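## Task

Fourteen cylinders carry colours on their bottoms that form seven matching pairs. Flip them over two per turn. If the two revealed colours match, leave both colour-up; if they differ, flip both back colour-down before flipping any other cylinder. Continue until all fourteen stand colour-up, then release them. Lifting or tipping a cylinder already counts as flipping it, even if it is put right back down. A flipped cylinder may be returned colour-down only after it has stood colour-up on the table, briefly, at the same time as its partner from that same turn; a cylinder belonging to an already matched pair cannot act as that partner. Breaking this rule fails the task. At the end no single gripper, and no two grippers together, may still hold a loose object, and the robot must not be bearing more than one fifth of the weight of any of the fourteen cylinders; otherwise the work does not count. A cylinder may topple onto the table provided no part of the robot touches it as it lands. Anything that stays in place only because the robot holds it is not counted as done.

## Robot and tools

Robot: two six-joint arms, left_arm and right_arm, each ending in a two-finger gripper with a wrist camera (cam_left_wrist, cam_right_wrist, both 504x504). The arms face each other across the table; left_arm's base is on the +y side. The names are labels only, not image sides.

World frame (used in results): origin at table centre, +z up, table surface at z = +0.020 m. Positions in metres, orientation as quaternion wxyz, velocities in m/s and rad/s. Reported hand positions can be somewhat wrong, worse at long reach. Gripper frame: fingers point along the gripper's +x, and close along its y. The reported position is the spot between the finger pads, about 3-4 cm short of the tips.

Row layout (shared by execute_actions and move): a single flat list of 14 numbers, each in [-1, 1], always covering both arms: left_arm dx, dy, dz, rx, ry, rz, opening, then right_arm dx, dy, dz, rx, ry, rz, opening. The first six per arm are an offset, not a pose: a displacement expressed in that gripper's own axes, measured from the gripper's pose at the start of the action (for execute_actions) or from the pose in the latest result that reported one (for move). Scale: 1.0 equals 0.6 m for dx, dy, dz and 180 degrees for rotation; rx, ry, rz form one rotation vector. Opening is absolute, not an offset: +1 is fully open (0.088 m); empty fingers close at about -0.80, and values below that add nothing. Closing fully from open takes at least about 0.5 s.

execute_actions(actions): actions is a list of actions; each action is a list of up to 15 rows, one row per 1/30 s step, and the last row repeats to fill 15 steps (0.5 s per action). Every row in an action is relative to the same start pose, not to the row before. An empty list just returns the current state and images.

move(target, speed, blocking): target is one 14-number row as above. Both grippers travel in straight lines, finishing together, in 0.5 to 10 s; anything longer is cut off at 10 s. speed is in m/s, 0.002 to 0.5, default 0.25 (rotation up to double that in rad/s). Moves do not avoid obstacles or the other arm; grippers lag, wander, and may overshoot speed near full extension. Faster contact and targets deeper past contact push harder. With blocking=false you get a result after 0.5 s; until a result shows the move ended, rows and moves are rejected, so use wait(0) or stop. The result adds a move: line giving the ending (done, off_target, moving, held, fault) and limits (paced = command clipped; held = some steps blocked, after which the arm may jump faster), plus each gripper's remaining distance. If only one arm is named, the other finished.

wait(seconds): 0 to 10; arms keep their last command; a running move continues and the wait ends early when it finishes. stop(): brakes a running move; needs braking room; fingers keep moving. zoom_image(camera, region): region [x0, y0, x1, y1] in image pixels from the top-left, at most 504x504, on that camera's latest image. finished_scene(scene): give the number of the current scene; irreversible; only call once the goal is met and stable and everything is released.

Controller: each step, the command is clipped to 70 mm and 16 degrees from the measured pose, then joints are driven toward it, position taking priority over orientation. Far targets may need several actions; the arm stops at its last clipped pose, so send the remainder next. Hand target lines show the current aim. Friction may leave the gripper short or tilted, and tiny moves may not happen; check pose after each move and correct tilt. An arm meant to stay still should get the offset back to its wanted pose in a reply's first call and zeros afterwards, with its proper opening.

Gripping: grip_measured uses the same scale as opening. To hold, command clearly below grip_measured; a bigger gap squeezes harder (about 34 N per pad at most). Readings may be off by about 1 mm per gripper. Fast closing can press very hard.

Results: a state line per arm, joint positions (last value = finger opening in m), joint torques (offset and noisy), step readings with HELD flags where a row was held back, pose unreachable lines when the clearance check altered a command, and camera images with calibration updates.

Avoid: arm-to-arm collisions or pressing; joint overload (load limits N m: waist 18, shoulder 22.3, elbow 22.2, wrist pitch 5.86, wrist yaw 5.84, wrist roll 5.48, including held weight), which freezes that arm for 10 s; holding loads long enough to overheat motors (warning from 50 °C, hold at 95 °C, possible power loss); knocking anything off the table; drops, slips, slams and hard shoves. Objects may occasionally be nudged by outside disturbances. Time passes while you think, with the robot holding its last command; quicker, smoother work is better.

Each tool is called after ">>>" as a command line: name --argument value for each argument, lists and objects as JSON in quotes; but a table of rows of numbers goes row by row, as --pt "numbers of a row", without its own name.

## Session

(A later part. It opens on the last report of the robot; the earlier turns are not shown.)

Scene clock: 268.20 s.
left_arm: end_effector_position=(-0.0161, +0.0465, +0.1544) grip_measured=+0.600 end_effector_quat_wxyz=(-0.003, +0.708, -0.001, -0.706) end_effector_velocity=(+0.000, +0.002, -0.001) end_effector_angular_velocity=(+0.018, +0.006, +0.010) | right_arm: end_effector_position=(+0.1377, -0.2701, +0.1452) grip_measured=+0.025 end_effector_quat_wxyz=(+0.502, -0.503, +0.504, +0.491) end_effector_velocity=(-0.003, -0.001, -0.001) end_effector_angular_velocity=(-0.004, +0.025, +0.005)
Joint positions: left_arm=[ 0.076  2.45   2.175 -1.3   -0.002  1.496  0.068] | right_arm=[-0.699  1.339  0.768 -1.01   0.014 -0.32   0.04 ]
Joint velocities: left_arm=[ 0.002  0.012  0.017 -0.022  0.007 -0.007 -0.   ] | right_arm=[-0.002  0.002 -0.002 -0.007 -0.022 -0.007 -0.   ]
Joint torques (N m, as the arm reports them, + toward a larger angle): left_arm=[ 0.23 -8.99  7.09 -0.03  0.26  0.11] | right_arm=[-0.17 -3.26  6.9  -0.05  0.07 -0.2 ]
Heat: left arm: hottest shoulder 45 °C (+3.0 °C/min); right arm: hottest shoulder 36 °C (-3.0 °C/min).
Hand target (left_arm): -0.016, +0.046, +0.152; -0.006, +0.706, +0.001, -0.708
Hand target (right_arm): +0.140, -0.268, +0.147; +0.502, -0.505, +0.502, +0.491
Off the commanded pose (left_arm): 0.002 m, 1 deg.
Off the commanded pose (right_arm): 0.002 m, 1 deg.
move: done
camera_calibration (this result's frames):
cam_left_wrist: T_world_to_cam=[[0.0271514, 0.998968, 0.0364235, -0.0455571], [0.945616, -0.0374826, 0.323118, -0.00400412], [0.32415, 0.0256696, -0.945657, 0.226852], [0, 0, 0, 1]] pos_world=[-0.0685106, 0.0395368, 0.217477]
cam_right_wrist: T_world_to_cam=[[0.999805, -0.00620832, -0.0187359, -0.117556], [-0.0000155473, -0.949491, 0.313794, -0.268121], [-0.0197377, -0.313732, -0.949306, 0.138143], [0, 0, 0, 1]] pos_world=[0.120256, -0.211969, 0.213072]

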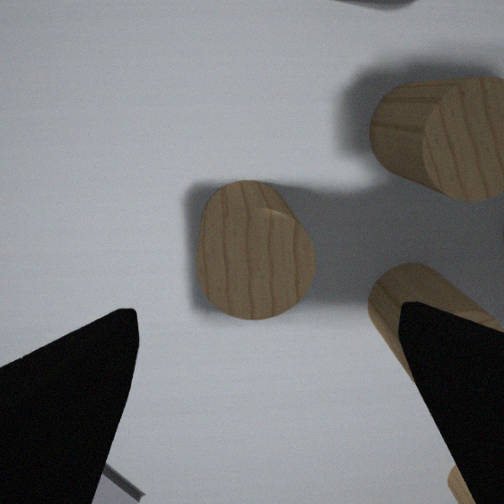

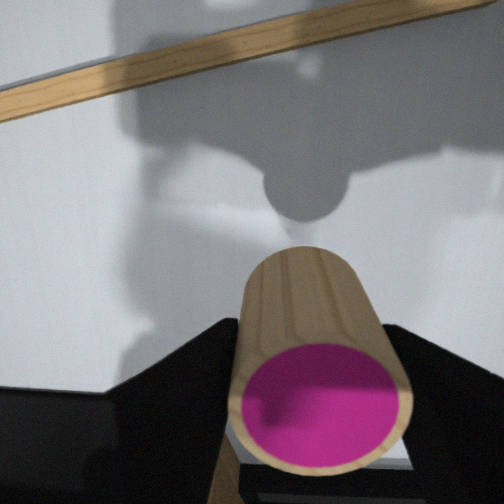

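>>> move --target '[0.125,0,-0.002,0,0,0,0.6, 0.108,0,0,0,0.003,0,-0.3]' --speed 0.09

>>> move --target '[0,0,0,0,0,0,-0.3, 0.022,0,0,0,0.004,0,-0.3]' --speed 0.03

Scene clock: 270.93 s.
left_arm: end_effector_position=(-0.0156, +0.0455, +0.0842) grip_measured=+0.600 end_effector_quat_wxyz=(+0.000, +0.708, -0.004, -0.707) end_effector_velocity=(+0.000, +0.003, -0.002) end_effector_angular_velocity=(+0.012, -0.008, +0.005) | right_arm: end_effector_position=(+0.1389, -0.2668, +0.0846) grip_measured=+0.025 end_effector_quat_wxyz=(+0.504, -0.502, +0.501, +0.492) end_effector_velocity=(-0.002, -0.005, -0.003) end_effector_angular_velocity=(-0.019, +0.014, +0.005)
Joint positions: left_arm=[ 0.078  2.5    1.985 -1.05  -0.002  1.496  0.068] | right_arm=[-0.699  1.478  0.609 -0.704  0.014 -0.32   0.04 ]
Joint velocities: left_arm=[-0.002  0.002 -0.002 -0.007 -0.007 -0.007 -0.   ] | right_arm=[-0.002  0.007 -0.007 -0.007 -0.007 -0.007 -0.   ]
Joint torques (N m, as the arm reports them, + toward a larger angle): left_arm=[ 0.24 -9.39  5.22  0.42  0.04  0.15] | right_arm=[-0.12 -3.57  3.26  0.29  0.08 -0.06]
Heat: left arm: hottest shoulder 45 °C (+3.0 °C/min); right arm: hottest shoulder 36 °C (-2.0 °C/min).
Hand target (left_arm): -0.014, +0.047, +0.079; -0.003, +0.708, -0.001, -0.706
Hand target (right_arm): +0.138, -0.271, +0.081; +0.499, -0.506, +0.506, +0.489
Off the commanded pose (left_arm): 0.005 m, 1 deg.
Off the commanded pose (right_arm): 0.006 m, 1 deg.
move: done
camera_calibration (this result's frames):
cam_left_wrist: T_world_to_cam=[[0.0260321, 0.999299, 0.026905, -0.041264], [0.945903, -0.0333303, 0.322734, 0.0180465], [0.323405, 0.0170481, -0.946107, 0.160765], [0, 0, 0, 1]] pos_world=[-0.0679881, 0.0390959, 0.147387]
cam_right_wrist: T_world_to_cam=[[0.999853, -0.0060702, -0.0160613, -0.12], [-0.000859964, -0.951952, 0.306245, -0.245873], [-0.0171486, -0.306186, -0.951817, 0.0835523], [0, 0, 0, 1]] pos_world=[0.121204, -0.209205, 0.152897]

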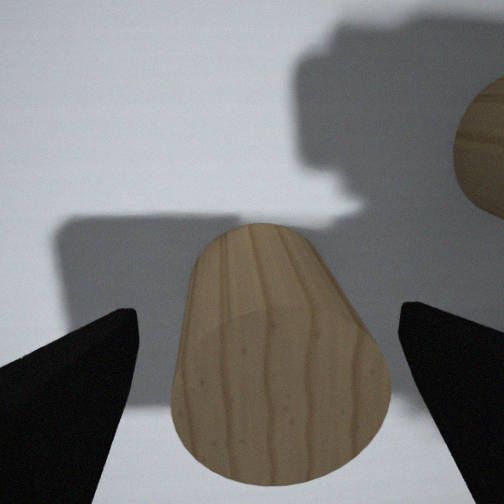

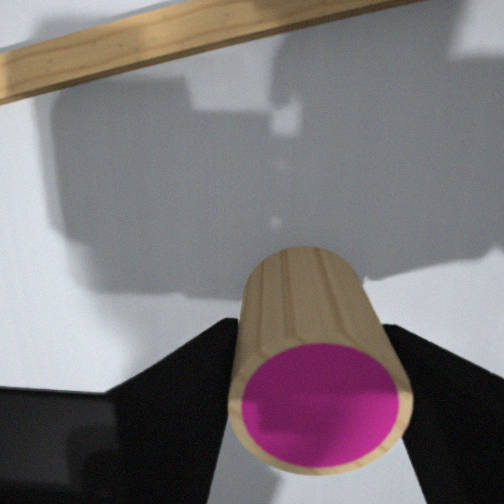

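Scene clock: 271.63 s.
left_arm: end_effector_position=(-0.0156, +0.0458, +0.0842) grip_measured=+0.040 end_effector_quat_wxyz=(-0.000, +0.708, -0.003, -0.707) end_effector_velocity=(+0.000, +0.002, +0.001) end_effector_angular_velocity=(+0.007, -0.008, +0.005) | right_arm: end_effector_position=(+0.1401, -0.2631, +0.0785) grip_measured=+0.025 end_effector_quat_wxyz=(+0.506, -0.501, +0.499, +0.493) end_effector_velocity=(-0.000, +0.001, -0.000) end_effector_angular_velocity=(+0.009, +0.005, +0.020)
Joint positions: left_arm=[ 0.078  2.5    1.985 -1.051 -0.002  1.496  0.041] | right_arm=[-0.699  1.507  0.605 -0.665  0.014 -0.32   0.04 ]
Joint velocities: left_arm=[-0.002 -0.002 -0.002 -0.007 -0.007 -0.007 -0.   ] | right_arm=[-0.002 -0.002 -0.002  0.007 -0.007 -0.022 -0.   ]
Joint torques (N m, as the arm reports them, + toward a larger angle): left_arm=[ -0.03 -10.04   5.69   0.27   0.08   0.02] | right_arm=[ 0.25 -2.57  2.66  1.5   0.12  0.04]
Heat: left arm: hottest shoulder 46 °C (+4.1 °C/min); right arm: hottest shoulder 36 °C (-2.0 °C/min).
Hand target (left_arm): -0.016, +0.045, +0.084; +0.000, +0.708, -0.004, -0.707
Hand target (right_arm): +0.139, -0.267, +0.072; +0.501, -0.505, +0.504, +0.489
Off the commanded pose (left_arm): 0.000 m, 0 deg.
Off the commanded pose (right_arm): 0.008 m, 1 deg.
move: done
camera_calibration (this result's frames):
cam_left_wrist: T_world_to_cam=[[0.0260296, 0.999268, 0.0280474, -0.0416081], [0.945873, -0.0336986, 0.322782, 0.0180488], [0.323491, 0.0181274, -0.946058, 0.160701], [0, 0, 0, 1]] pos_world=[-0.0679741, 0.0392727, 0.147373]
cam_right_wrist: T_world_to_cam=[[0.999881, -0.00598821, -0.0142371, -0.121481], [-0.0014239, -0.953596, 0.301087, -0.240406], [-0.0153794, -0.30103, -0.953491, 0.0801679], [0, 0, 0, 1]] pos_world=[0.122357, -0.205844, 0.147093]

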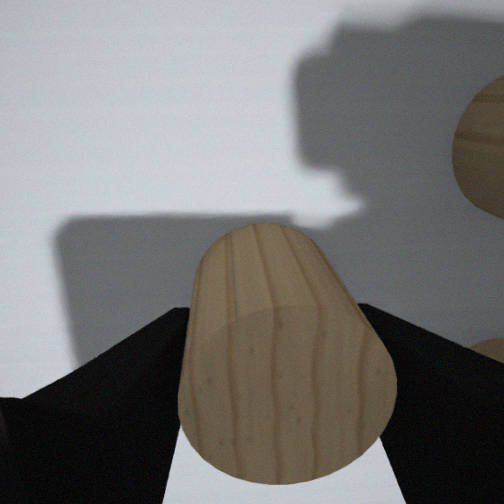

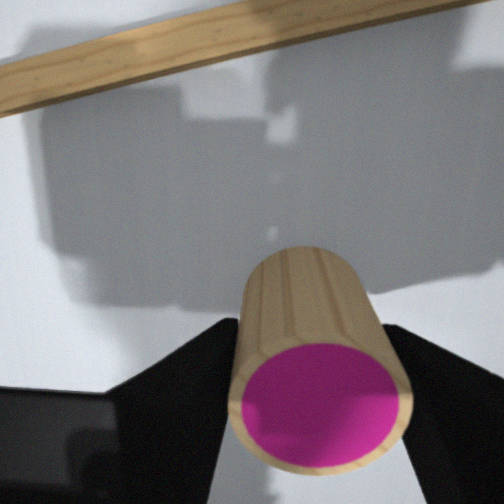

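>>> move --target '[0,0,0,0,0,0,-0.3, 0,0,0,0,0,0,0.6]'

>>> move --target '[-0.11,0,0,0,0,0,-0.3, -0.13,0,0,0,0,0,0.6]' --speed 0.15

>>> move --target '[-0.198,0.047,0.011,0,0,0.503,-0.3, -0.17,0.27,0.268,0,-0.502,0,1]' --speed 0.3

Scene clock: 274.90 s.
left_arm: end_effector_position=(-0.0156, +0.0458, +0.0842) grip_measured=+0.037 end_effector_quat_wxyz=(-0.000, +0.708, -0.003, -0.707) end_effector_velocity=(-0.000, -0.001, +0.001) end_effector_angular_velocity=(-0.008, -0.007, +0.005) | right_arm: end_effector_position=(+0.1400, -0.2628, +0.0782) grip_measured=+0.599 end_effector_quat_wxyz=(+0.506, -0.501, +0.499, +0.494) end_effector_velocity=(-0.002, -0.002, -0.000) end_effector_angular_velocity=(+0.000, +0.023, -0.015)
Joint positions: left_arm=[ 0.078  2.5    1.985 -1.051 -0.002  1.496  0.041] | right_arm=[-0.698  1.509  0.605 -0.662  0.014 -0.32   0.068]
Joint velocities: left_arm=[-0.002 -0.002 -0.002  0.007 -0.007 -0.007 -0.   ] | right_arm=[-0.007 -0.002 -0.002 -0.007 -0.022  0.007  0.   ]
Joint torques (N m, as the arm reports them, + toward a larger angle): left_arm=[  0.18 -10.08   5.76   0.2    0.04   0.03] | right_arm=[-0.06 -4.75  4.54 -0.04  0.   -0.03]
Heat: left arm: hottest shoulder 46 °C (+4.0 °C/min); right arm: hottest shoulder 35 °C (-3.0 °C/min).
Hand target (left_arm): -0.016, +0.046, +0.084; -0.000, +0.708, -0.003, -0.707
Hand target (right_arm): +0.140, -0.263, +0.078; +0.506, -0.501, +0.499, +0.493
Off the commanded pose (left_arm): 0.000 m, 0 deg.
Off the commanded pose (right_arm): 0.000 m, 0 deg.
move: done
camera_calibration (this result's frames):
cam_left_wrist: T_world_to_cam=[[0.0260296, 0.999268, 0.0280474, -0.0416081], [0.945873, -0.0336986, 0.322782, 0.0180488], [0.323491, 0.0181274, -0.946058, 0.160701], [0, 0, 0, 1]] pos_world=[-0.0679741, 0.0392727, 0.147373]
cam_right_wrist: T_world_to_cam=[[0.999883, -0.00521156, -0.0143554, -0.121145], [-0.000660494, -0.953851, 0.30028, -0.240155], [-0.0152578, -0.300236, -0.953743, 0.0801932], [0, 0, 0, 1]] pos_world=[0.122196, -0.205627, 0.146859]

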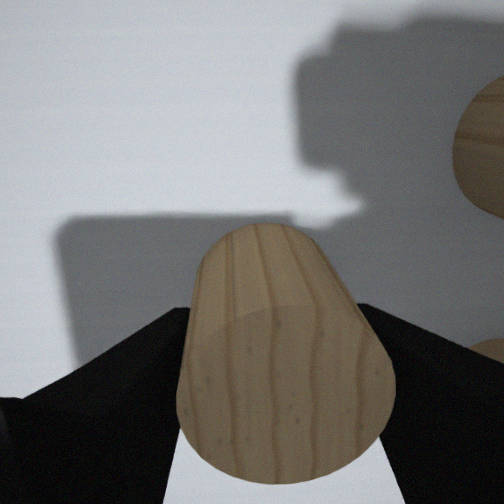

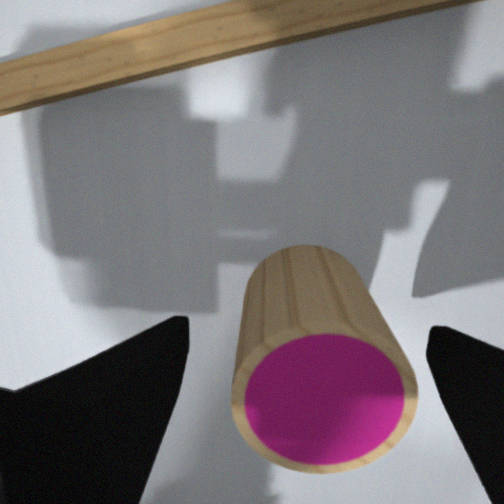

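Scene clock: 275.90 s.
left_arm: end_effector_position=(-0.0154, +0.0486, +0.1417) grip_measured=+0.036 end_effector_quat_wxyz=(-0.007, +0.708, +0.004, -0.706) end_effector_velocity=(-0.002, -0.001, +0.004) end_effector_angular_velocity=(-0.007, +0.008, +0.005) | right_arm: end_effector_position=(+0.1386, -0.2656, +0.1517) grip_measured=+0.600 end_effector_quat_wxyz=(+0.501, -0.504, +0.503, +0.492) end_effector_velocity=(-0.001, -0.001, +0.004) end_effector_angular_velocity=(-0.000, +0.008, +0.019)
Joint positions: left_arm=[ 0.078  2.456  2.136 -1.266 -0.002  1.496  0.041] | right_arm=[-0.696  1.35   0.804 -1.036  0.014 -0.32   0.068]
Joint velocities: left_arm=[-0.002 -0.002  0.012 -0.007  0.007 -0.007  0.   ] | right_arm=[-0.002 -0.007  0.012 -0.022 -0.007 -0.022 -0.   ]
Joint torques (N m, as the arm reports them, + toward a larger angle): left_arm=[ -0.08 -11.29   7.12  -0.04   0.04  -0.01] | right_arm=[ 0.31 -5.07  6.62  0.   -0.02  0.12]
Heat: left arm: hottest shoulder 47 °C (+5.1 °C/min); right arm: hottest shoulder 35 °C (-3.0 °C/min).
Hand target (left_arm): -0.016, +0.046, +0.150; -0.000, +0.708, -0.003, -0.707
Hand target (right_arm): +0.139, -0.263, +0.156; +0.506, -0.501, +0.499, +0.494
Off the commanded pose (left_arm): 0.009 m, 1 deg.
Off the commanded pose (right_arm): 0.005 m, 1 deg.
move: off_target (left_arm)
camera_calibration (this result's frames):
cam_left_wrist: T_world_to_cam=[[0.0259684, 0.998499, 0.0482218, -0.0488827], [0.945355, -0.0402121, 0.323553, -0.00041958], [0.325007, 0.0371846, -0.94498, 0.213889], [0, 0, 0, 1]] pos_world=[-0.0678494, 0.040839, 0.204614]
cam_right_wrist: T_world_to_cam=[[0.999806, -0.00317948, -0.019462, -0.117336], [0.00310745, -0.949185, 0.314704, -0.266383], [-0.0194736, -0.314703, -0.94899, 0.145502], [0, 0, 0, 1]] pos_world=[0.120974, -0.20743, 0.219628]

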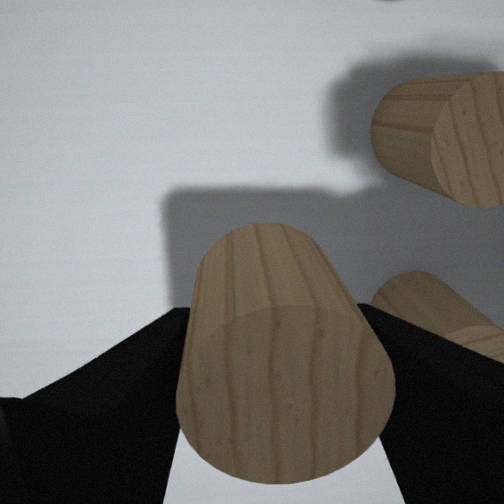

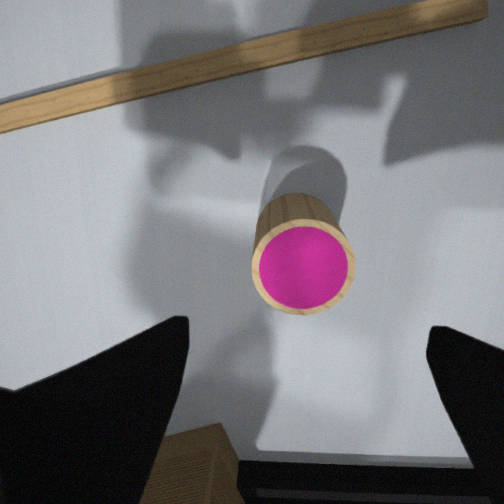

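Scene clock: 279.10 s.
left_arm: end_effector_position=(-0.0229, +0.0188, +0.2646) grip_measured=+0.035 end_effector_quat_wxyz=(+0.495, +0.497, -0.505, -0.503) end_effector_velocity=(-0.000, +0.000, -0.004) end_effector_angular_velocity=(+0.012, -0.009, +0.005) | right_arm: end_effector_position=(-0.0238, -0.1021, +0.2578) grip_measured=+1.000 end_effector_quat_wxyz=(+0.707, +0.010, +0.004, +0.707) end_effector_velocity=(-0.002, +0.000, +0.002) end_effector_angular_velocity=(+0.020, -0.013, +0.010)
Joint positions: left_arm=[ 0.037  1.966  0.86   1.105 -0.104  1.574  0.041] | right_arm=[0.076 1.48  0.356 1.132 0.444 0.016 0.088]
Joint velocities: left_arm=[-0.002  0.002 -0.002 -0.007 -0.007  0.007 -0.   ] | right_arm=[ 0.002  0.012 -0.002  0.037 -0.007 -0.022  0.   ]
Joint torques (N m, as the arm reports them, + toward a larger angle): left_arm=[-0.34 -6.61  5.13  2.13 -0.24  0.08] | right_arm=[ 0.32 -4.08  3.74  1.92  0.14 -0.18]
Heat: left arm: hottest shoulder 47 °C (+5.0 °C/min); right arm: hottest shoulder 35 °C (-3.0 °C/min).
Hand target (left_arm): -0.023, +0.019, +0.261; +0.494, +0.500, -0.503, -0.503
Hand target (right_arm): -0.024, -0.104, +0.251; +0.707, -0.001, +0.005, +0.707
Off the commanded pose (left_arm): 0.005 m, 1 deg.
Off the commanded pose (right_arm): 0.008 m, 2 deg.
move: done
camera_calibration (this result's frames):
cam_left_wrist: T_world_to_cam=[[0.0251088, 0.0325798, -0.999154, 0.270435], [0.951468, 0.305878, 0.0338843, 0.0360393], [0.306723, -0.951513, -0.0233184, 0.107882], [0, 0, 0, 1]] pos_world=[-0.0741703, 0.0828163, 0.271501]
cam_right_wrist: T_world_to_cam=[[0.999485, 0.0288274, -0.0141142, 0.0494929], [-0.00504752, -0.293098, -0.956069, 0.250329], [-0.0316978, 0.955648, -0.292802, 0.254701], [0, 0, 0, 1]] pos_world=[-0.0401304, -0.17146, 0.314608]

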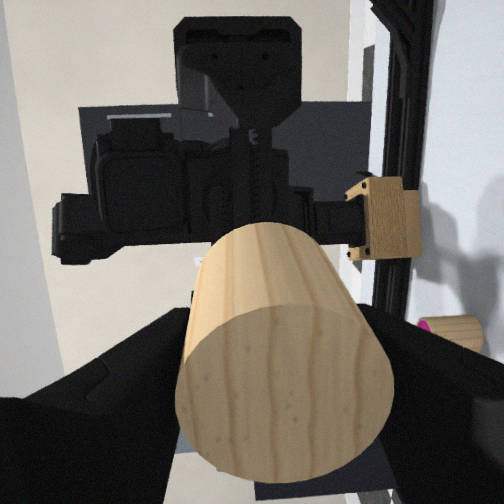

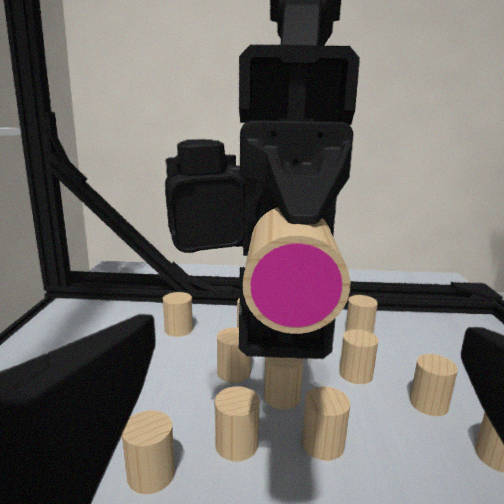

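>>> execute_actions --actions '[]'

Scene clock: 289.53 s.
left_arm: end_effector_position=(-0.0229, +0.0188, +0.2644) grip_measured=+0.034 end_effector_quat_wxyz=(+0.495, +0.497, -0.505, -0.503) end_effector_velocity=(-0.002, +0.002, -0.006) end_effector_angular_velocity=(+0.027, +0.019, -0.010) | right_arm: end_effector_position=(-0.0240, -0.1021, +0.2576) grip_measured=+1.000 end_effector_quat_wxyz=(+0.707, +0.009, +0.004, +0.707) end_effector_velocity=(+0.002, +0.000, -0.005) end_effector_angular_velocity=(-0.020, -0.017, -0.000)
Joint positions: left_arm=[ 0.037  1.966  0.86   1.106 -0.105  1.574  0.041] | right_arm=[0.076 1.481 0.355 1.135 0.444 0.015 0.088]
Joint velocities: left_arm=[-0.002 -0.002 -0.007 -0.022  0.007 -0.022 -0.   ] | right_arm=[-0.007 -0.002 -0.002 -0.022 -0.007 -0.007  0.   ]
Joint torques (N m, as the arm reports them, + toward a larger angle): left_arm=[-0.24 -6.62  5.2   2.1  -0.18  0.08] | right_arm=[ 0.29 -3.99  3.77  1.9   0.13 -0.17]
Heat: left arm: hottest shoulder 46 °C (+4.0 °C/min); right arm: hottest shoulder 35 °C (-4.0 °C/min).
Hand target (left_arm): -0.023, +0.019, +0.261; +0.494, +0.500, -0.503, -0.503
Hand target (right_arm): -0.024, -0.104, +0.251; +0.707, -0.002, +0.005, +0.707
Off the commanded pose (left_arm): 0.004 m, 1 deg.
Off the commanded pose (right_arm): 0.008 m, 2 deg.
camera_calibration (this result's frames):
cam_left_wrist: T_world_to_cam=[[0.0254777, 0.0325833, -0.999144, 0.270174], [0.951338, 0.306241, 0.0342456, 0.0358745], [0.307095, -0.951396, -0.0231954, 0.107862], [0, 0, 0, 1]] pos_world=[-0.0741359, 0.0828296, 0.271217]
cam_right_wrist: T_world_to_cam=[[0.999482, 0.0292075, -0.0135055, 0.0495287], [-0.00436475, -0.292771, -0.956173, 0.250177], [-0.0318814, 0.955736, -0.292492, 0.254538], [0, 0, 0, 1]] pos_world=[-0.040296, -0.171473, 0.314331]

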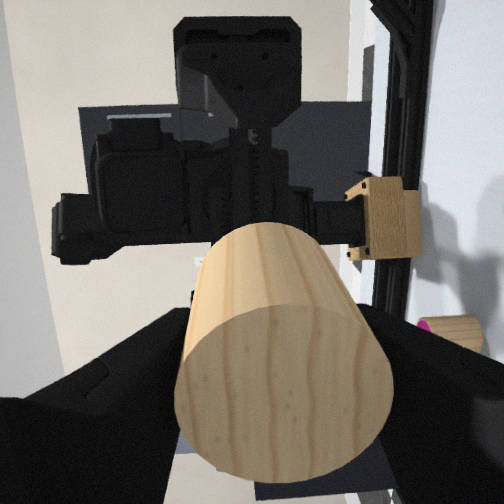

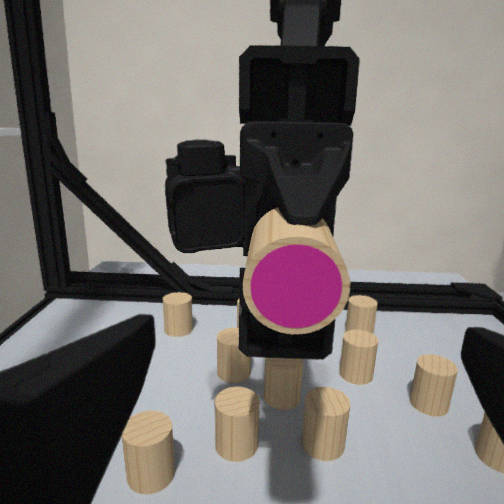

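>>> move --target '[0,0,0,0,0,0,-0.3,0.115,0.001,0.003,-0.005,0,0,1]' --speed 0.1

>>> move --target '[0,0,0,0,0,0,-0.3,0,0,0,0,0,0,-0.3]'

>>> move --target '[0,0,0,0,0,0,1,0,0,0,0,0,0,-0.3]'

>>> move --target '[-0.06,0,0,0,0,0,1,-0.09,0,0,0,0,0,-0.3]' --speed 0.12

Scene clock: 292.97 s.
left_arm: end_effector_position=(-0.0229, +0.0188, +0.2640) grip_measured=+0.033 end_effector_quat_wxyz=(+0.495, +0.497, -0.504, -0.503) end_effector_velocity=(+0.005, +0.000, -0.007) end_effector_angular_velocity=(+0.027, +0.004, +0.024) | right_arm: end_effector_position=(-0.0243, -0.0365, +0.2616) grip_measured=+1.000 end_effector_quat_wxyz=(+0.707, +0.008, -0.001, +0.707) end_effector_velocity=(+0.001, +0.003, -0.004) end_effector_angular_velocity=(-0.011, -0.012, -0.000)
Joint positions: left_arm=[ 0.037  1.967  0.859  1.106 -0.105  1.574  0.041] | right_arm=[-0.022  1.694  0.592  1.115  0.347  0.006  0.088]
Joint velocities: left_arm=[ 0.002  0.002 -0.002 -0.022 -0.022 -0.007 -0.   ] | right_arm=[-0.007  0.012  0.007 -0.007 -0.007 -0.007  0.   ]
Joint torques (N m, as the arm reports them, + toward a larger angle): left_arm=[ 0.04 -7.22  5.66  1.74  0.   -0.03] | right_arm=[-0.12 -5.66  6.81  1.58 -0.09 -0.18]
Heat: left arm: hottest shoulder 46 °C (+4.0 °C/min); right arm: hottest shoulder 34 °C (-4.0 °C/min).
Hand target (left_arm): -0.023, +0.019, +0.264; +0.495, +0.497, -0.505, -0.503
Hand target (right_arm): -0.025, -0.033, +0.260; +0.707, +0.004, -0.002, +0.707
Off the commanded pose (left_arm): 0.000 m, 0 deg.
Off the commanded pose (right_arm): 0.004 m, 0 deg.
move: done
camera_calibration (this result's frames):
cam_left_wrist: T_world_to_cam=[[0.0255692, 0.0333401, -0.999117, 0.269824], [0.951335, 0.306215, 0.0345646, 0.0357794], [0.307097, -0.951378, -0.023888, 0.108085], [0, 0, 0, 1]] pos_world=[-0.07413, 0.082878, 0.270931]
cam_right_wrist: T_world_to_cam=[[0.999585, 0.0283883, -0.0049878, 0.0456909], [0.00341094, -0.288339, -0.957522, 0.273917], [-0.0286206, 0.957107, -0.288316, 0.192014], [0, 0, 0, 1]] pos_world=[-0.0411107, -0.106094, 0.31787]

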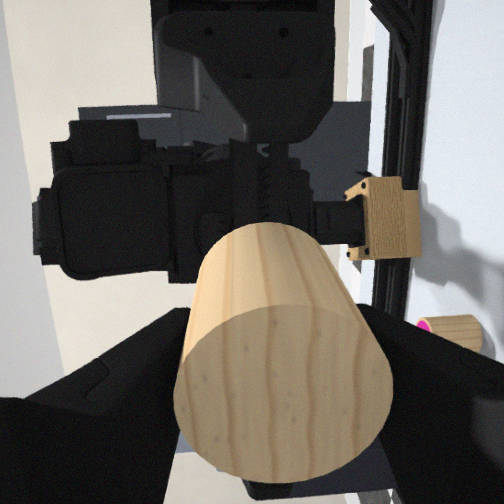

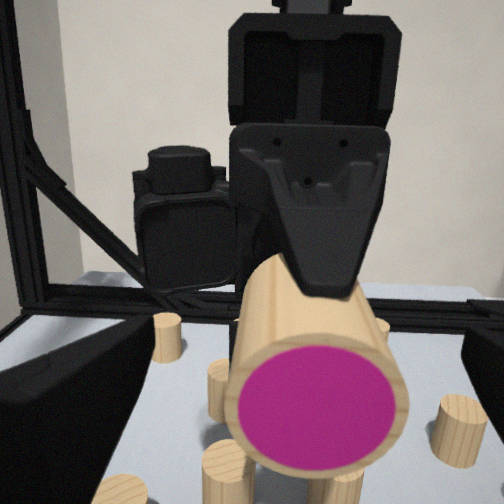

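Scene clock: 293.47 s.
left_arm: end_effector_position=(-0.0226, +0.0188, +0.2640) grip_measured=+0.033 end_effector_quat_wxyz=(+0.495, +0.497, -0.504, -0.503) end_effector_velocity=(+0.002, -0.001, -0.002) end_effector_angular_velocity=(+0.007, +0.006, +0.020) | right_arm: end_effector_position=(-0.0246, -0.0365, +0.2614) grip_measured=+0.025 end_effector_quat_wxyz=(+0.707, +0.008, -0.001, +0.707) end_effector_velocity=(+0.002, -0.000, +0.001) end_effector_angular_velocity=(-0.002, -0.008, -0.000)
Joint positions: left_arm=[ 0.037  1.967  0.859  1.106 -0.105  1.574  0.041] | right_arm=[-0.022  1.695  0.592  1.115  0.346  0.006  0.04 ]
Joint velocities: left_arm=[-0.002  0.002  0.002 -0.007 -0.022 -0.007 -0.   ] | right_arm=[-0.007 -0.007 -0.002 -0.007 -0.007 -0.007 -0.   ]
Joint torques (N m, as the arm reports them, + toward a larger angle): left_arm=[-0.04 -7.24  5.56  1.71  0.02 -0.06] | right_arm=[ 0.05 -6.83  5.22  1.8   0.03  0.  ]
Heat: left arm: hottest shoulder 46 °C (+4.0 °C/min); right arm: hottest shoulder 35 °C (-3.0 °C/min).
Hand target (left_arm): -0.023, +0.019, +0.264; +0.495, +0.497, -0.504, -0.503
Hand target (right_arm): -0.024, -0.036, +0.261; +0.707, +0.008, -0.001, +0.707
Off the commanded pose (left_arm): 0.000 m, 0 deg.
Off the commanded pose (right_arm): 0.000 m, 0 deg.
move: done
camera_calibration (this result's frames):
cam_left_wrist: T_world_to_cam=[[0.0255443, 0.0333596, -0.999117, 0.269817], [0.951101, 0.306941, 0.0345651, 0.0355295], [0.307823, -0.951144, -0.0238877, 0.108004], [0, 0, 0, 1]] pos_world=[-0.0739305, 0.082821, 0.270931]
cam_right_wrist: T_world_to_cam=[[0.99955, 0.029535, -0.00524046, 0.0460811], [0.00351029, -0.288675, -0.957421, 0.273731], [-0.0297902, 0.956971, -0.288649, 0.192025], [0, 0, 0, 1]] pos_world=[-0.0413008, -0.106104, 0.317745]

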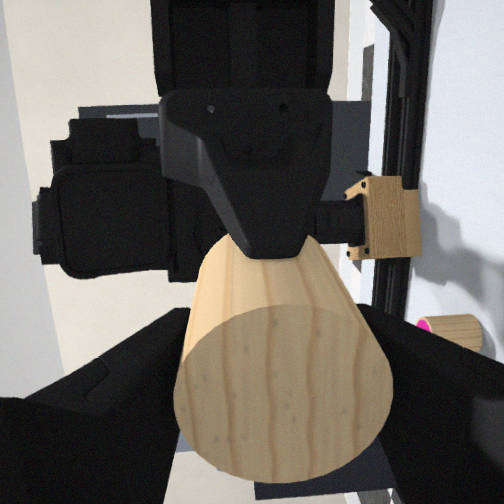

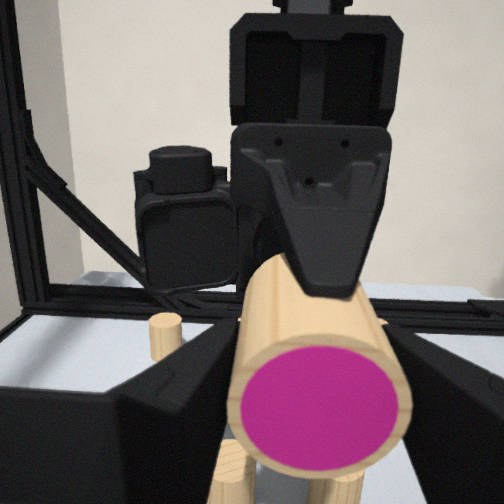

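Scene clock: 294.17 s.
left_arm: end_effector_position=(-0.0226, +0.0188, +0.2640) grip_measured=+1.000 end_effector_quat_wxyz=(+0.495, +0.497, -0.504, -0.503) end_effector_velocity=(-0.000, -0.001, +0.001) end_effector_angular_velocity=(-0.007, +0.008, +0.005) | right_arm: end_effector_position=(-0.0246, -0.0365, +0.2614) grip_measured=+0.025 end_effector_quat_wxyz=(+0.707, +0.008, -0.001, +0.707) end_effector_velocity=(-0.002, +0.000, +0.003) end_effector_angular_velocity=(+0.012, -0.018, +0.009)
Joint positions: left_arm=[ 0.037  1.967  0.859  1.106 -0.105  1.574  0.088] | right_arm=[-0.022  1.695  0.592  1.115  0.346  0.006  0.04 ]
Joint velocities: left_arm=[-0.002  0.002  0.002  0.007 -0.007 -0.007  0.   ] | right_arm=[ 0.002 -0.002  0.002  0.007 -0.007 -0.022 -0.   ]
Joint torques (N m, as the arm reports them, + toward a larger angle): left_arm=[ 0.01 -7.26  5.57  1.75  0.02 -0.06] | right_arm=[ 0.05 -6.85  5.23  1.8   0.02 -0.01]
Heat: left arm: hottest shoulder 46 °C (+4.1 °C/min); right arm: hottest shoulder 35 °C (-3.0 °C/min).
Hand target (left_arm): -0.023, +0.019, +0.264; +0.495, +0.497, -0.504, -0.503
Hand target (right_arm): -0.025, -0.036, +0.261; +0.707, +0.008, -0.001, +0.707
Off the commanded pose (left_arm): 0.000 m, 0 deg.
Off the commanded pose (right_arm): 0.000 m, 0 deg.
move: done
camera_calibration (this result's frames):
cam_left_wrist: T_world_to_cam=[[0.0255443, 0.0333596, -0.999117, 0.269817], [0.951101, 0.306941, 0.0345651, 0.0355295], [0.307823, -0.951144, -0.0238877, 0.108004], [0, 0, 0, 1]] pos_world=[-0.0739305, 0.082821, 0.270931]
cam_right_wrist: T_world_to_cam=[[0.999552, 0.0295304, -0.00485918, 0.0459813], [0.00387415, -0.288675, -0.957419, 0.273739], [-0.0296757, 0.956972, -0.28866, 0.19203], [0, 0, 0, 1]] pos_world=[-0.0413226, -0.106104, 0.317738]

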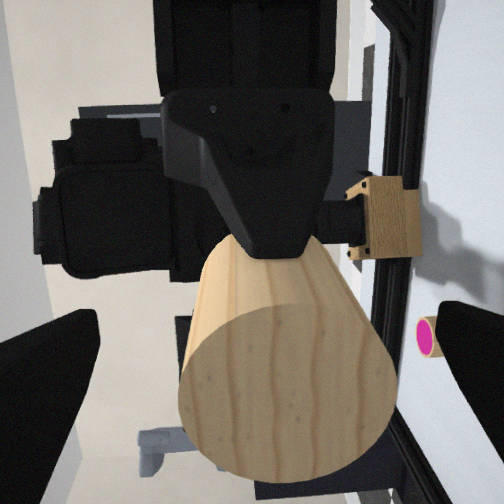

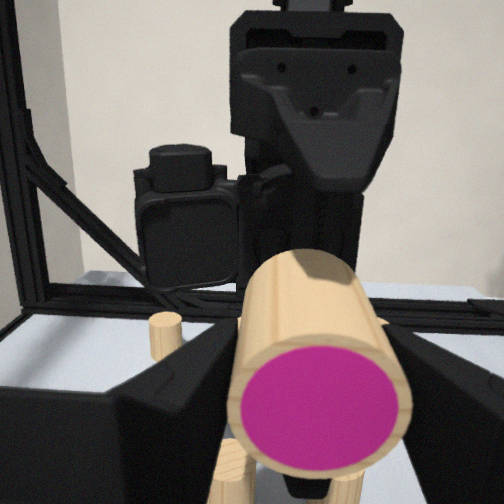

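Scene clock: 295.07 s.
left_arm: end_effector_position=(-0.0223, +0.0526, +0.2601) grip_measured=+1.000 end_effector_quat_wxyz=(+0.491, +0.499, -0.503, -0.506) end_effector_velocity=(+0.000, +0.002, -0.001) end_effector_angular_velocity=(+0.007, +0.006, +0.005) | right_arm: end_effector_position=(-0.0250, -0.0873, +0.2617) grip_measured=+0.025 end_effector_quat_wxyz=(+0.707, +0.010, -0.001, +0.707) end_effector_velocity=(+0.001, -0.002, -0.002) end_effector_angular_velocity=(-0.007, -0.010, -0.005)
Joint positions: left_arm=[ 0.027  1.88   0.711  1.158 -0.111  1.574  0.088] | right_arm=[0.053 1.525 0.411 1.131 0.42  0.006 0.04 ]
Joint velocities: left_arm=[-0.002 -0.007 -0.007 -0.007 -0.007 -0.007  0.   ] | right_arm=[ 0.002 -0.007 -0.007 -0.007  0.007 -0.007 -0.   ]
Joint torques (N m, as the arm reports them, + toward a larger angle): left_arm=[-0.26 -7.78  4.58  2.   -0.19 -0.04] | right_arm=[ 0.32 -6.44  3.84  1.68  0.17 -0.02]
Heat: left arm: hottest shoulder 46 °C (+4.1 °C/min); right arm: hottest shoulder 35 °C (-3.0 °C/min).
Hand target (left_arm): -0.022, +0.055, +0.264; +0.495, +0.497, -0.504, -0.503
Hand target (right_arm): -0.024, -0.090, +0.261; +0.707, +0.008, -0.000, +0.707
Off the commanded pose (left_arm): 0.005 m, 1 deg.
Off the commanded pose (right_arm): 0.003 m, 0 deg.
move: done
camera_calibration (this result's frames):
cam_left_wrist: T_world_to_cam=[[0.0269498, 0.0430949, -0.998707, 0.264121], [0.952102, 0.303313, 0.0387803, 0.0240571], [0.304592, -0.951916, -0.0328565, 0.142259], [0, 0, 0, 1]] pos_world=[-0.0733537, 0.116739, 0.267521]
cam_right_wrist: T_world_to_cam=[[0.999525, 0.0299392, -0.00730442, 0.0486364], [0.00157534, -0.286351, -0.958124, 0.259724], [-0.0307771, 0.957657, -0.286262, 0.240138], [0, 0, 0, 1]] pos_world=[-0.0416317, -0.157054, 0.317946]

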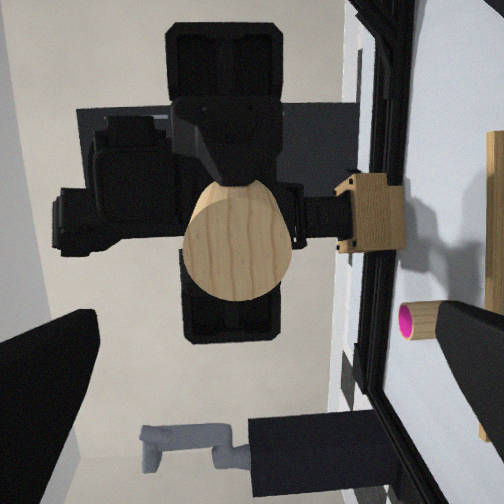

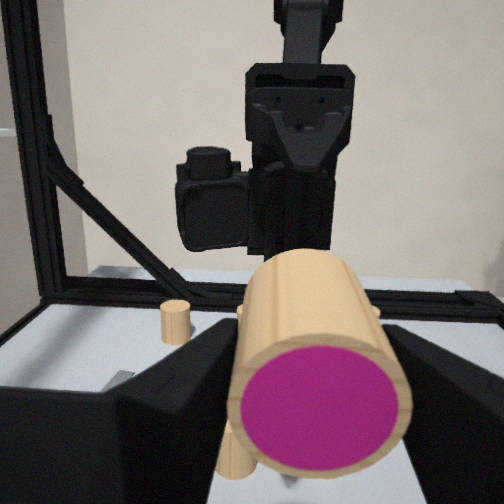

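>>> move --target '[-0.097,-0.183,-0.3455,0,0,-0.495,1,-0.296,-0.392,-0.153,-0.003,0.508,-0.003,-0.3]' --speed 0.3

Scene clock: 299.93 s.
left_arm: end_effector_position=(+0.1847, +0.1093, +0.1534) grip_measured=+1.000 end_effector_quat_wxyz=(+0.001, +0.707, -0.007, -0.707) end_effector_velocity=(-0.000, +0.001, +0.007) end_effector_angular_velocity=(+0.019, -0.000, +0.005) | right_arm: end_effector_position=(+0.2073, -0.2642, +0.1659) grip_measured=+0.024 end_effector_quat_wxyz=(+0.503, -0.503, +0.502, +0.492) end_effector_velocity=(+0.002, -0.001, +0.000) end_effector_angular_velocity=(-0.010, -0.002, +0.015)
Joint positions: left_arm=[ 0.536  2.272  1.859 -1.146  0.004  1.959  0.088] | right_arm=[-0.976  1.457  0.951 -1.064  0.015 -0.598  0.04 ]
Joint velocities: left_arm=[-0.002  0.007  0.042 -0.051 -0.007 -0.007  0.   ] | right_arm=[-0.007  0.007  0.007 -0.007  0.007 -0.022 -0.   ]
Joint torques (N m, as the arm reports them, + toward a larger angle): left_arm=[ 0.05 -8.02  6.95 -0.01 -0.13  0.11] | right_arm=[-0.16 -4.19  6.96 -0.07  0.08 -0.23]
Heat: left arm: hottest shoulder 45 °C (+3.0 °C/min); right arm: hottest shoulder 35 °C (-3.0 °C/min).
Hand target (left_arm): +0.187, +0.109, +0.152; -0.002, +0.709, -0.006, -0.705
Hand target (right_arm): +0.210, -0.263, +0.167; +0.503, -0.505, +0.501, +0.492
Off the commanded pose (left_arm): 0.003 m, 1 deg.
Off the commanded pose (right_arm): 0.003 m, 1 deg.
move: done
camera_calibration (this result's frames):
cam_left_wrist: T_world_to_cam=[[0.0302858, 0.999344, 0.0198366, -0.11179], [0.946072, -0.035064, 0.322054, -0.191389], [0.322538, 0.0090132, -0.946514, 0.161409], [0, 0, 0, 1]] pos_world=[0.132393, 0.103551, 0.21663]
cam_right_wrist: T_world_to_cam=[[0.999845, -0.00537767, -0.0167411, -0.186867], [0.000051663, -0.951182, 0.30863, -0.268618], [-0.0175836, -0.308583, -0.951035, 0.162246], [0, 0, 0, 1]] pos_world=[0.189705, -0.206444, 0.234077]

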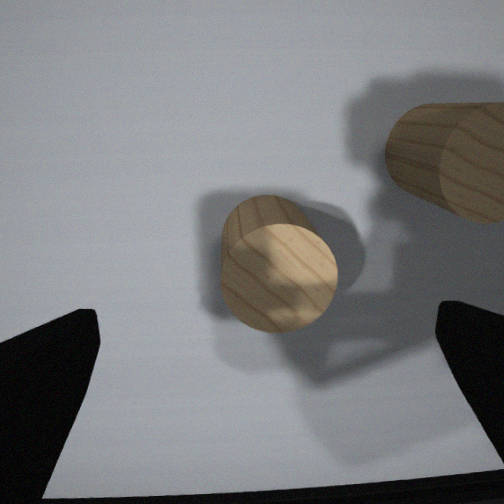

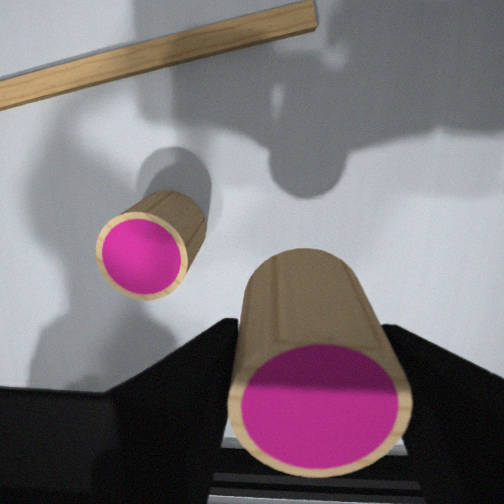

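>>> move --target '[0.125,-0.016,-0.011,0,0,0,1,0.14,-0.008,0,0,0,0,-0.3]' --speed 0.09

>>> move --target '[0,0,0,0,0,0,1,0.021,0,0,0,0.004,0,-0.3]' --speed 0.03

Scene clock: 303.13 s.
left_arm: end_effector_position=(+0.1917, +0.1161, +0.0830) grip_measured=+1.000 end_effector_quat_wxyz=(+0.005, +0.709, -0.010, -0.705) end_effector_velocity=(+0.002, +0.001, +0.002) end_effector_angular_velocity=(+0.005, -0.005, +0.025) | right_arm: end_effector_position=(+0.2150, -0.2612, +0.0868) grip_measured=+0.024 end_effector_quat_wxyz=(+0.511, -0.501, +0.496, +0.492) end_effector_velocity=(-0.000, +0.001, -0.001) end_effector_angular_velocity=(+0.006, +0.004, +0.005)
Joint positions: left_arm=[ 0.557  2.334  1.675 -0.889  0.003  1.978  0.088] | right_arm=[-0.995  1.614  0.752 -0.69   0.016 -0.613  0.04 ]
Joint velocities: left_arm=[ 0.002 -0.002  0.002 -0.007 -0.007 -0.022  0.   ] | right_arm=[-0.002  0.002 -0.002  0.007 -0.007 -0.007 -0.   ]
Joint torques (N m, as the arm reports them, + toward a larger angle): left_arm=[ 0.15 -8.28  4.97  0.44  0.05  0.13] | right_arm=[-0.17 -4.56  3.32  0.31 -0.05 -0.18]
Heat: left arm: hottest shoulder 46 °C (+3.0 °C/min); right arm: hottest shoulder 35 °C (-2.0 °C/min).
Hand target (left_arm): +0.192, +0.118, +0.078; +0.001, +0.707, -0.008, -0.707
Hand target (right_arm): +0.213, -0.265, +0.082; +0.503, -0.503, +0.502, +0.492
Off the commanded pose (left_arm): 0.005 m, 1 deg.
Off the commanded pose (right_arm): 0.006 m, 1 deg.
move: done
camera_calibration (this result's frames):
cam_left_wrist: T_world_to_cam=[[0.0290508, 0.99952, 0.0108068, -0.116424], [0.944506, -0.0309877, 0.327031, -0.175654], [0.327209, 0.000706616, -0.944952, 0.0924763], [0, 0, 0, 1]] pos_world=[0.139029, 0.11086, 0.146088]
cam_right_wrist: T_world_to_cam=[[0.999948, -0.00865844, -0.00542484, -0.197737], [-0.00667503, -0.955554, 0.294741, -0.239853], [-0.00773572, -0.294689, -0.955562, 0.0900282], [0, 0, 0, 1]] pos_world=[0.196822, -0.204374, 0.155649]

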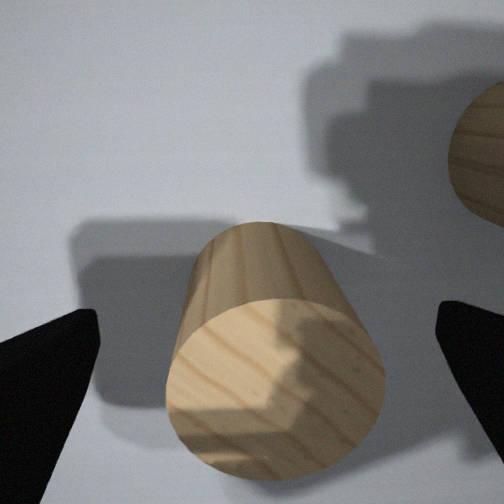

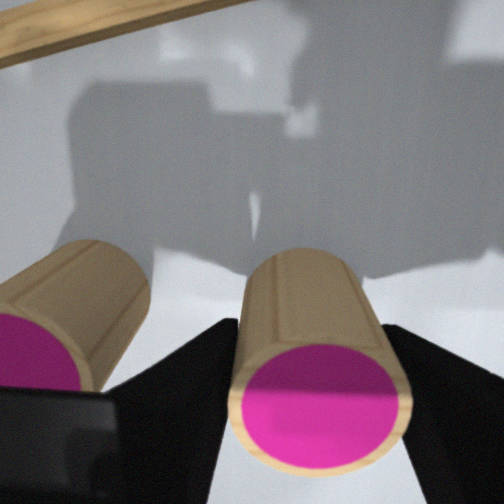

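Scene clock: 303.83 s.
left_arm: end_effector_position=(+0.1917, +0.1161, +0.0830) grip_measured=+1.000 end_effector_quat_wxyz=(+0.005, +0.709, -0.010, -0.705) end_effector_velocity=(-0.001, +0.002, +0.000) end_effector_angular_velocity=(+0.009, -0.003, +0.034) | right_arm: end_effector_position=(+0.2180, -0.2577, +0.0804) grip_measured=+0.024 end_effector_quat_wxyz=(+0.514, -0.502, +0.493, +0.491) end_effector_velocity=(+0.000, -0.003, +0.000) end_effector_angular_velocity=(-0.010, -0.002, +0.005)
Joint positions: left_arm=[ 0.557  2.334  1.675 -0.889  0.003  1.978  0.088] | right_arm=[-0.994  1.641  0.749 -0.651  0.02  -0.613  0.04 ]
Joint velocities: left_arm=[-0.002 -0.002 -0.002 -0.007 -0.007 -0.037  0.   ] | right_arm=[-0.002 -0.002 -0.002 -0.007  0.007 -0.007 -0.   ]
Joint torques (N m, as the arm reports them, + toward a larger angle): left_arm=[-0.05 -9.23  5.6   0.21  0.06  0.  ] | right_arm=[ 0.33 -4.16  2.89  0.75  0.1   0.08]
Heat: left arm: hottest shoulder 46 °C (+3.0 °C/min); right arm: hottest shoulder 35 °C (-2.0 °C/min).
Hand target (left_arm): +0.192, +0.116, +0.083; +0.005, +0.709, -0.010, -0.705
Hand target (right_arm): +0.215, -0.261, +0.074; +0.508, -0.504, +0.499, +0.489
Off the commanded pose (left_arm): 0.000 m, 0 deg.
Off the commanded pose (right_arm): 0.007 m, 1 deg.
move: done
camera_calibration (this result's frames):
cam_left_wrist: T_world_to_cam=[[0.0290508, 0.99952, 0.0108068, -0.116424], [0.944506, -0.0309877, 0.327031, -0.175654], [0.327209, 0.000706616, -0.944952, 0.0924763], [0, 0, 0, 1]] pos_world=[0.139029, 0.11086, 0.146088]
cam_right_wrist: T_world_to_cam=[[0.999968, -0.00759437, 0.00254551, -0.201018], [-0.00800629, -0.956898, 0.290315, -0.23427], [0.000231027, -0.290326, -0.956928, 0.084402], [0, 0, 0, 1]] pos_world=[0.199117, -0.201194, 0.14929]

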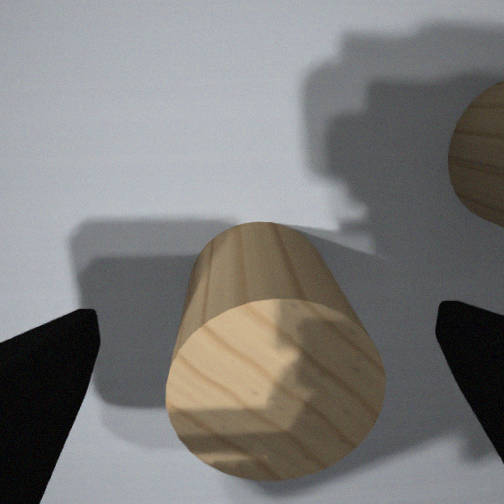

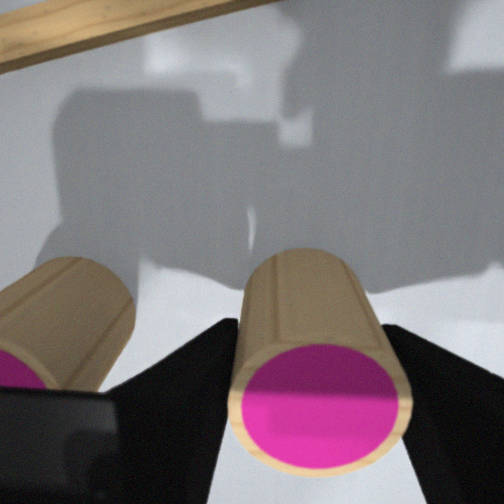

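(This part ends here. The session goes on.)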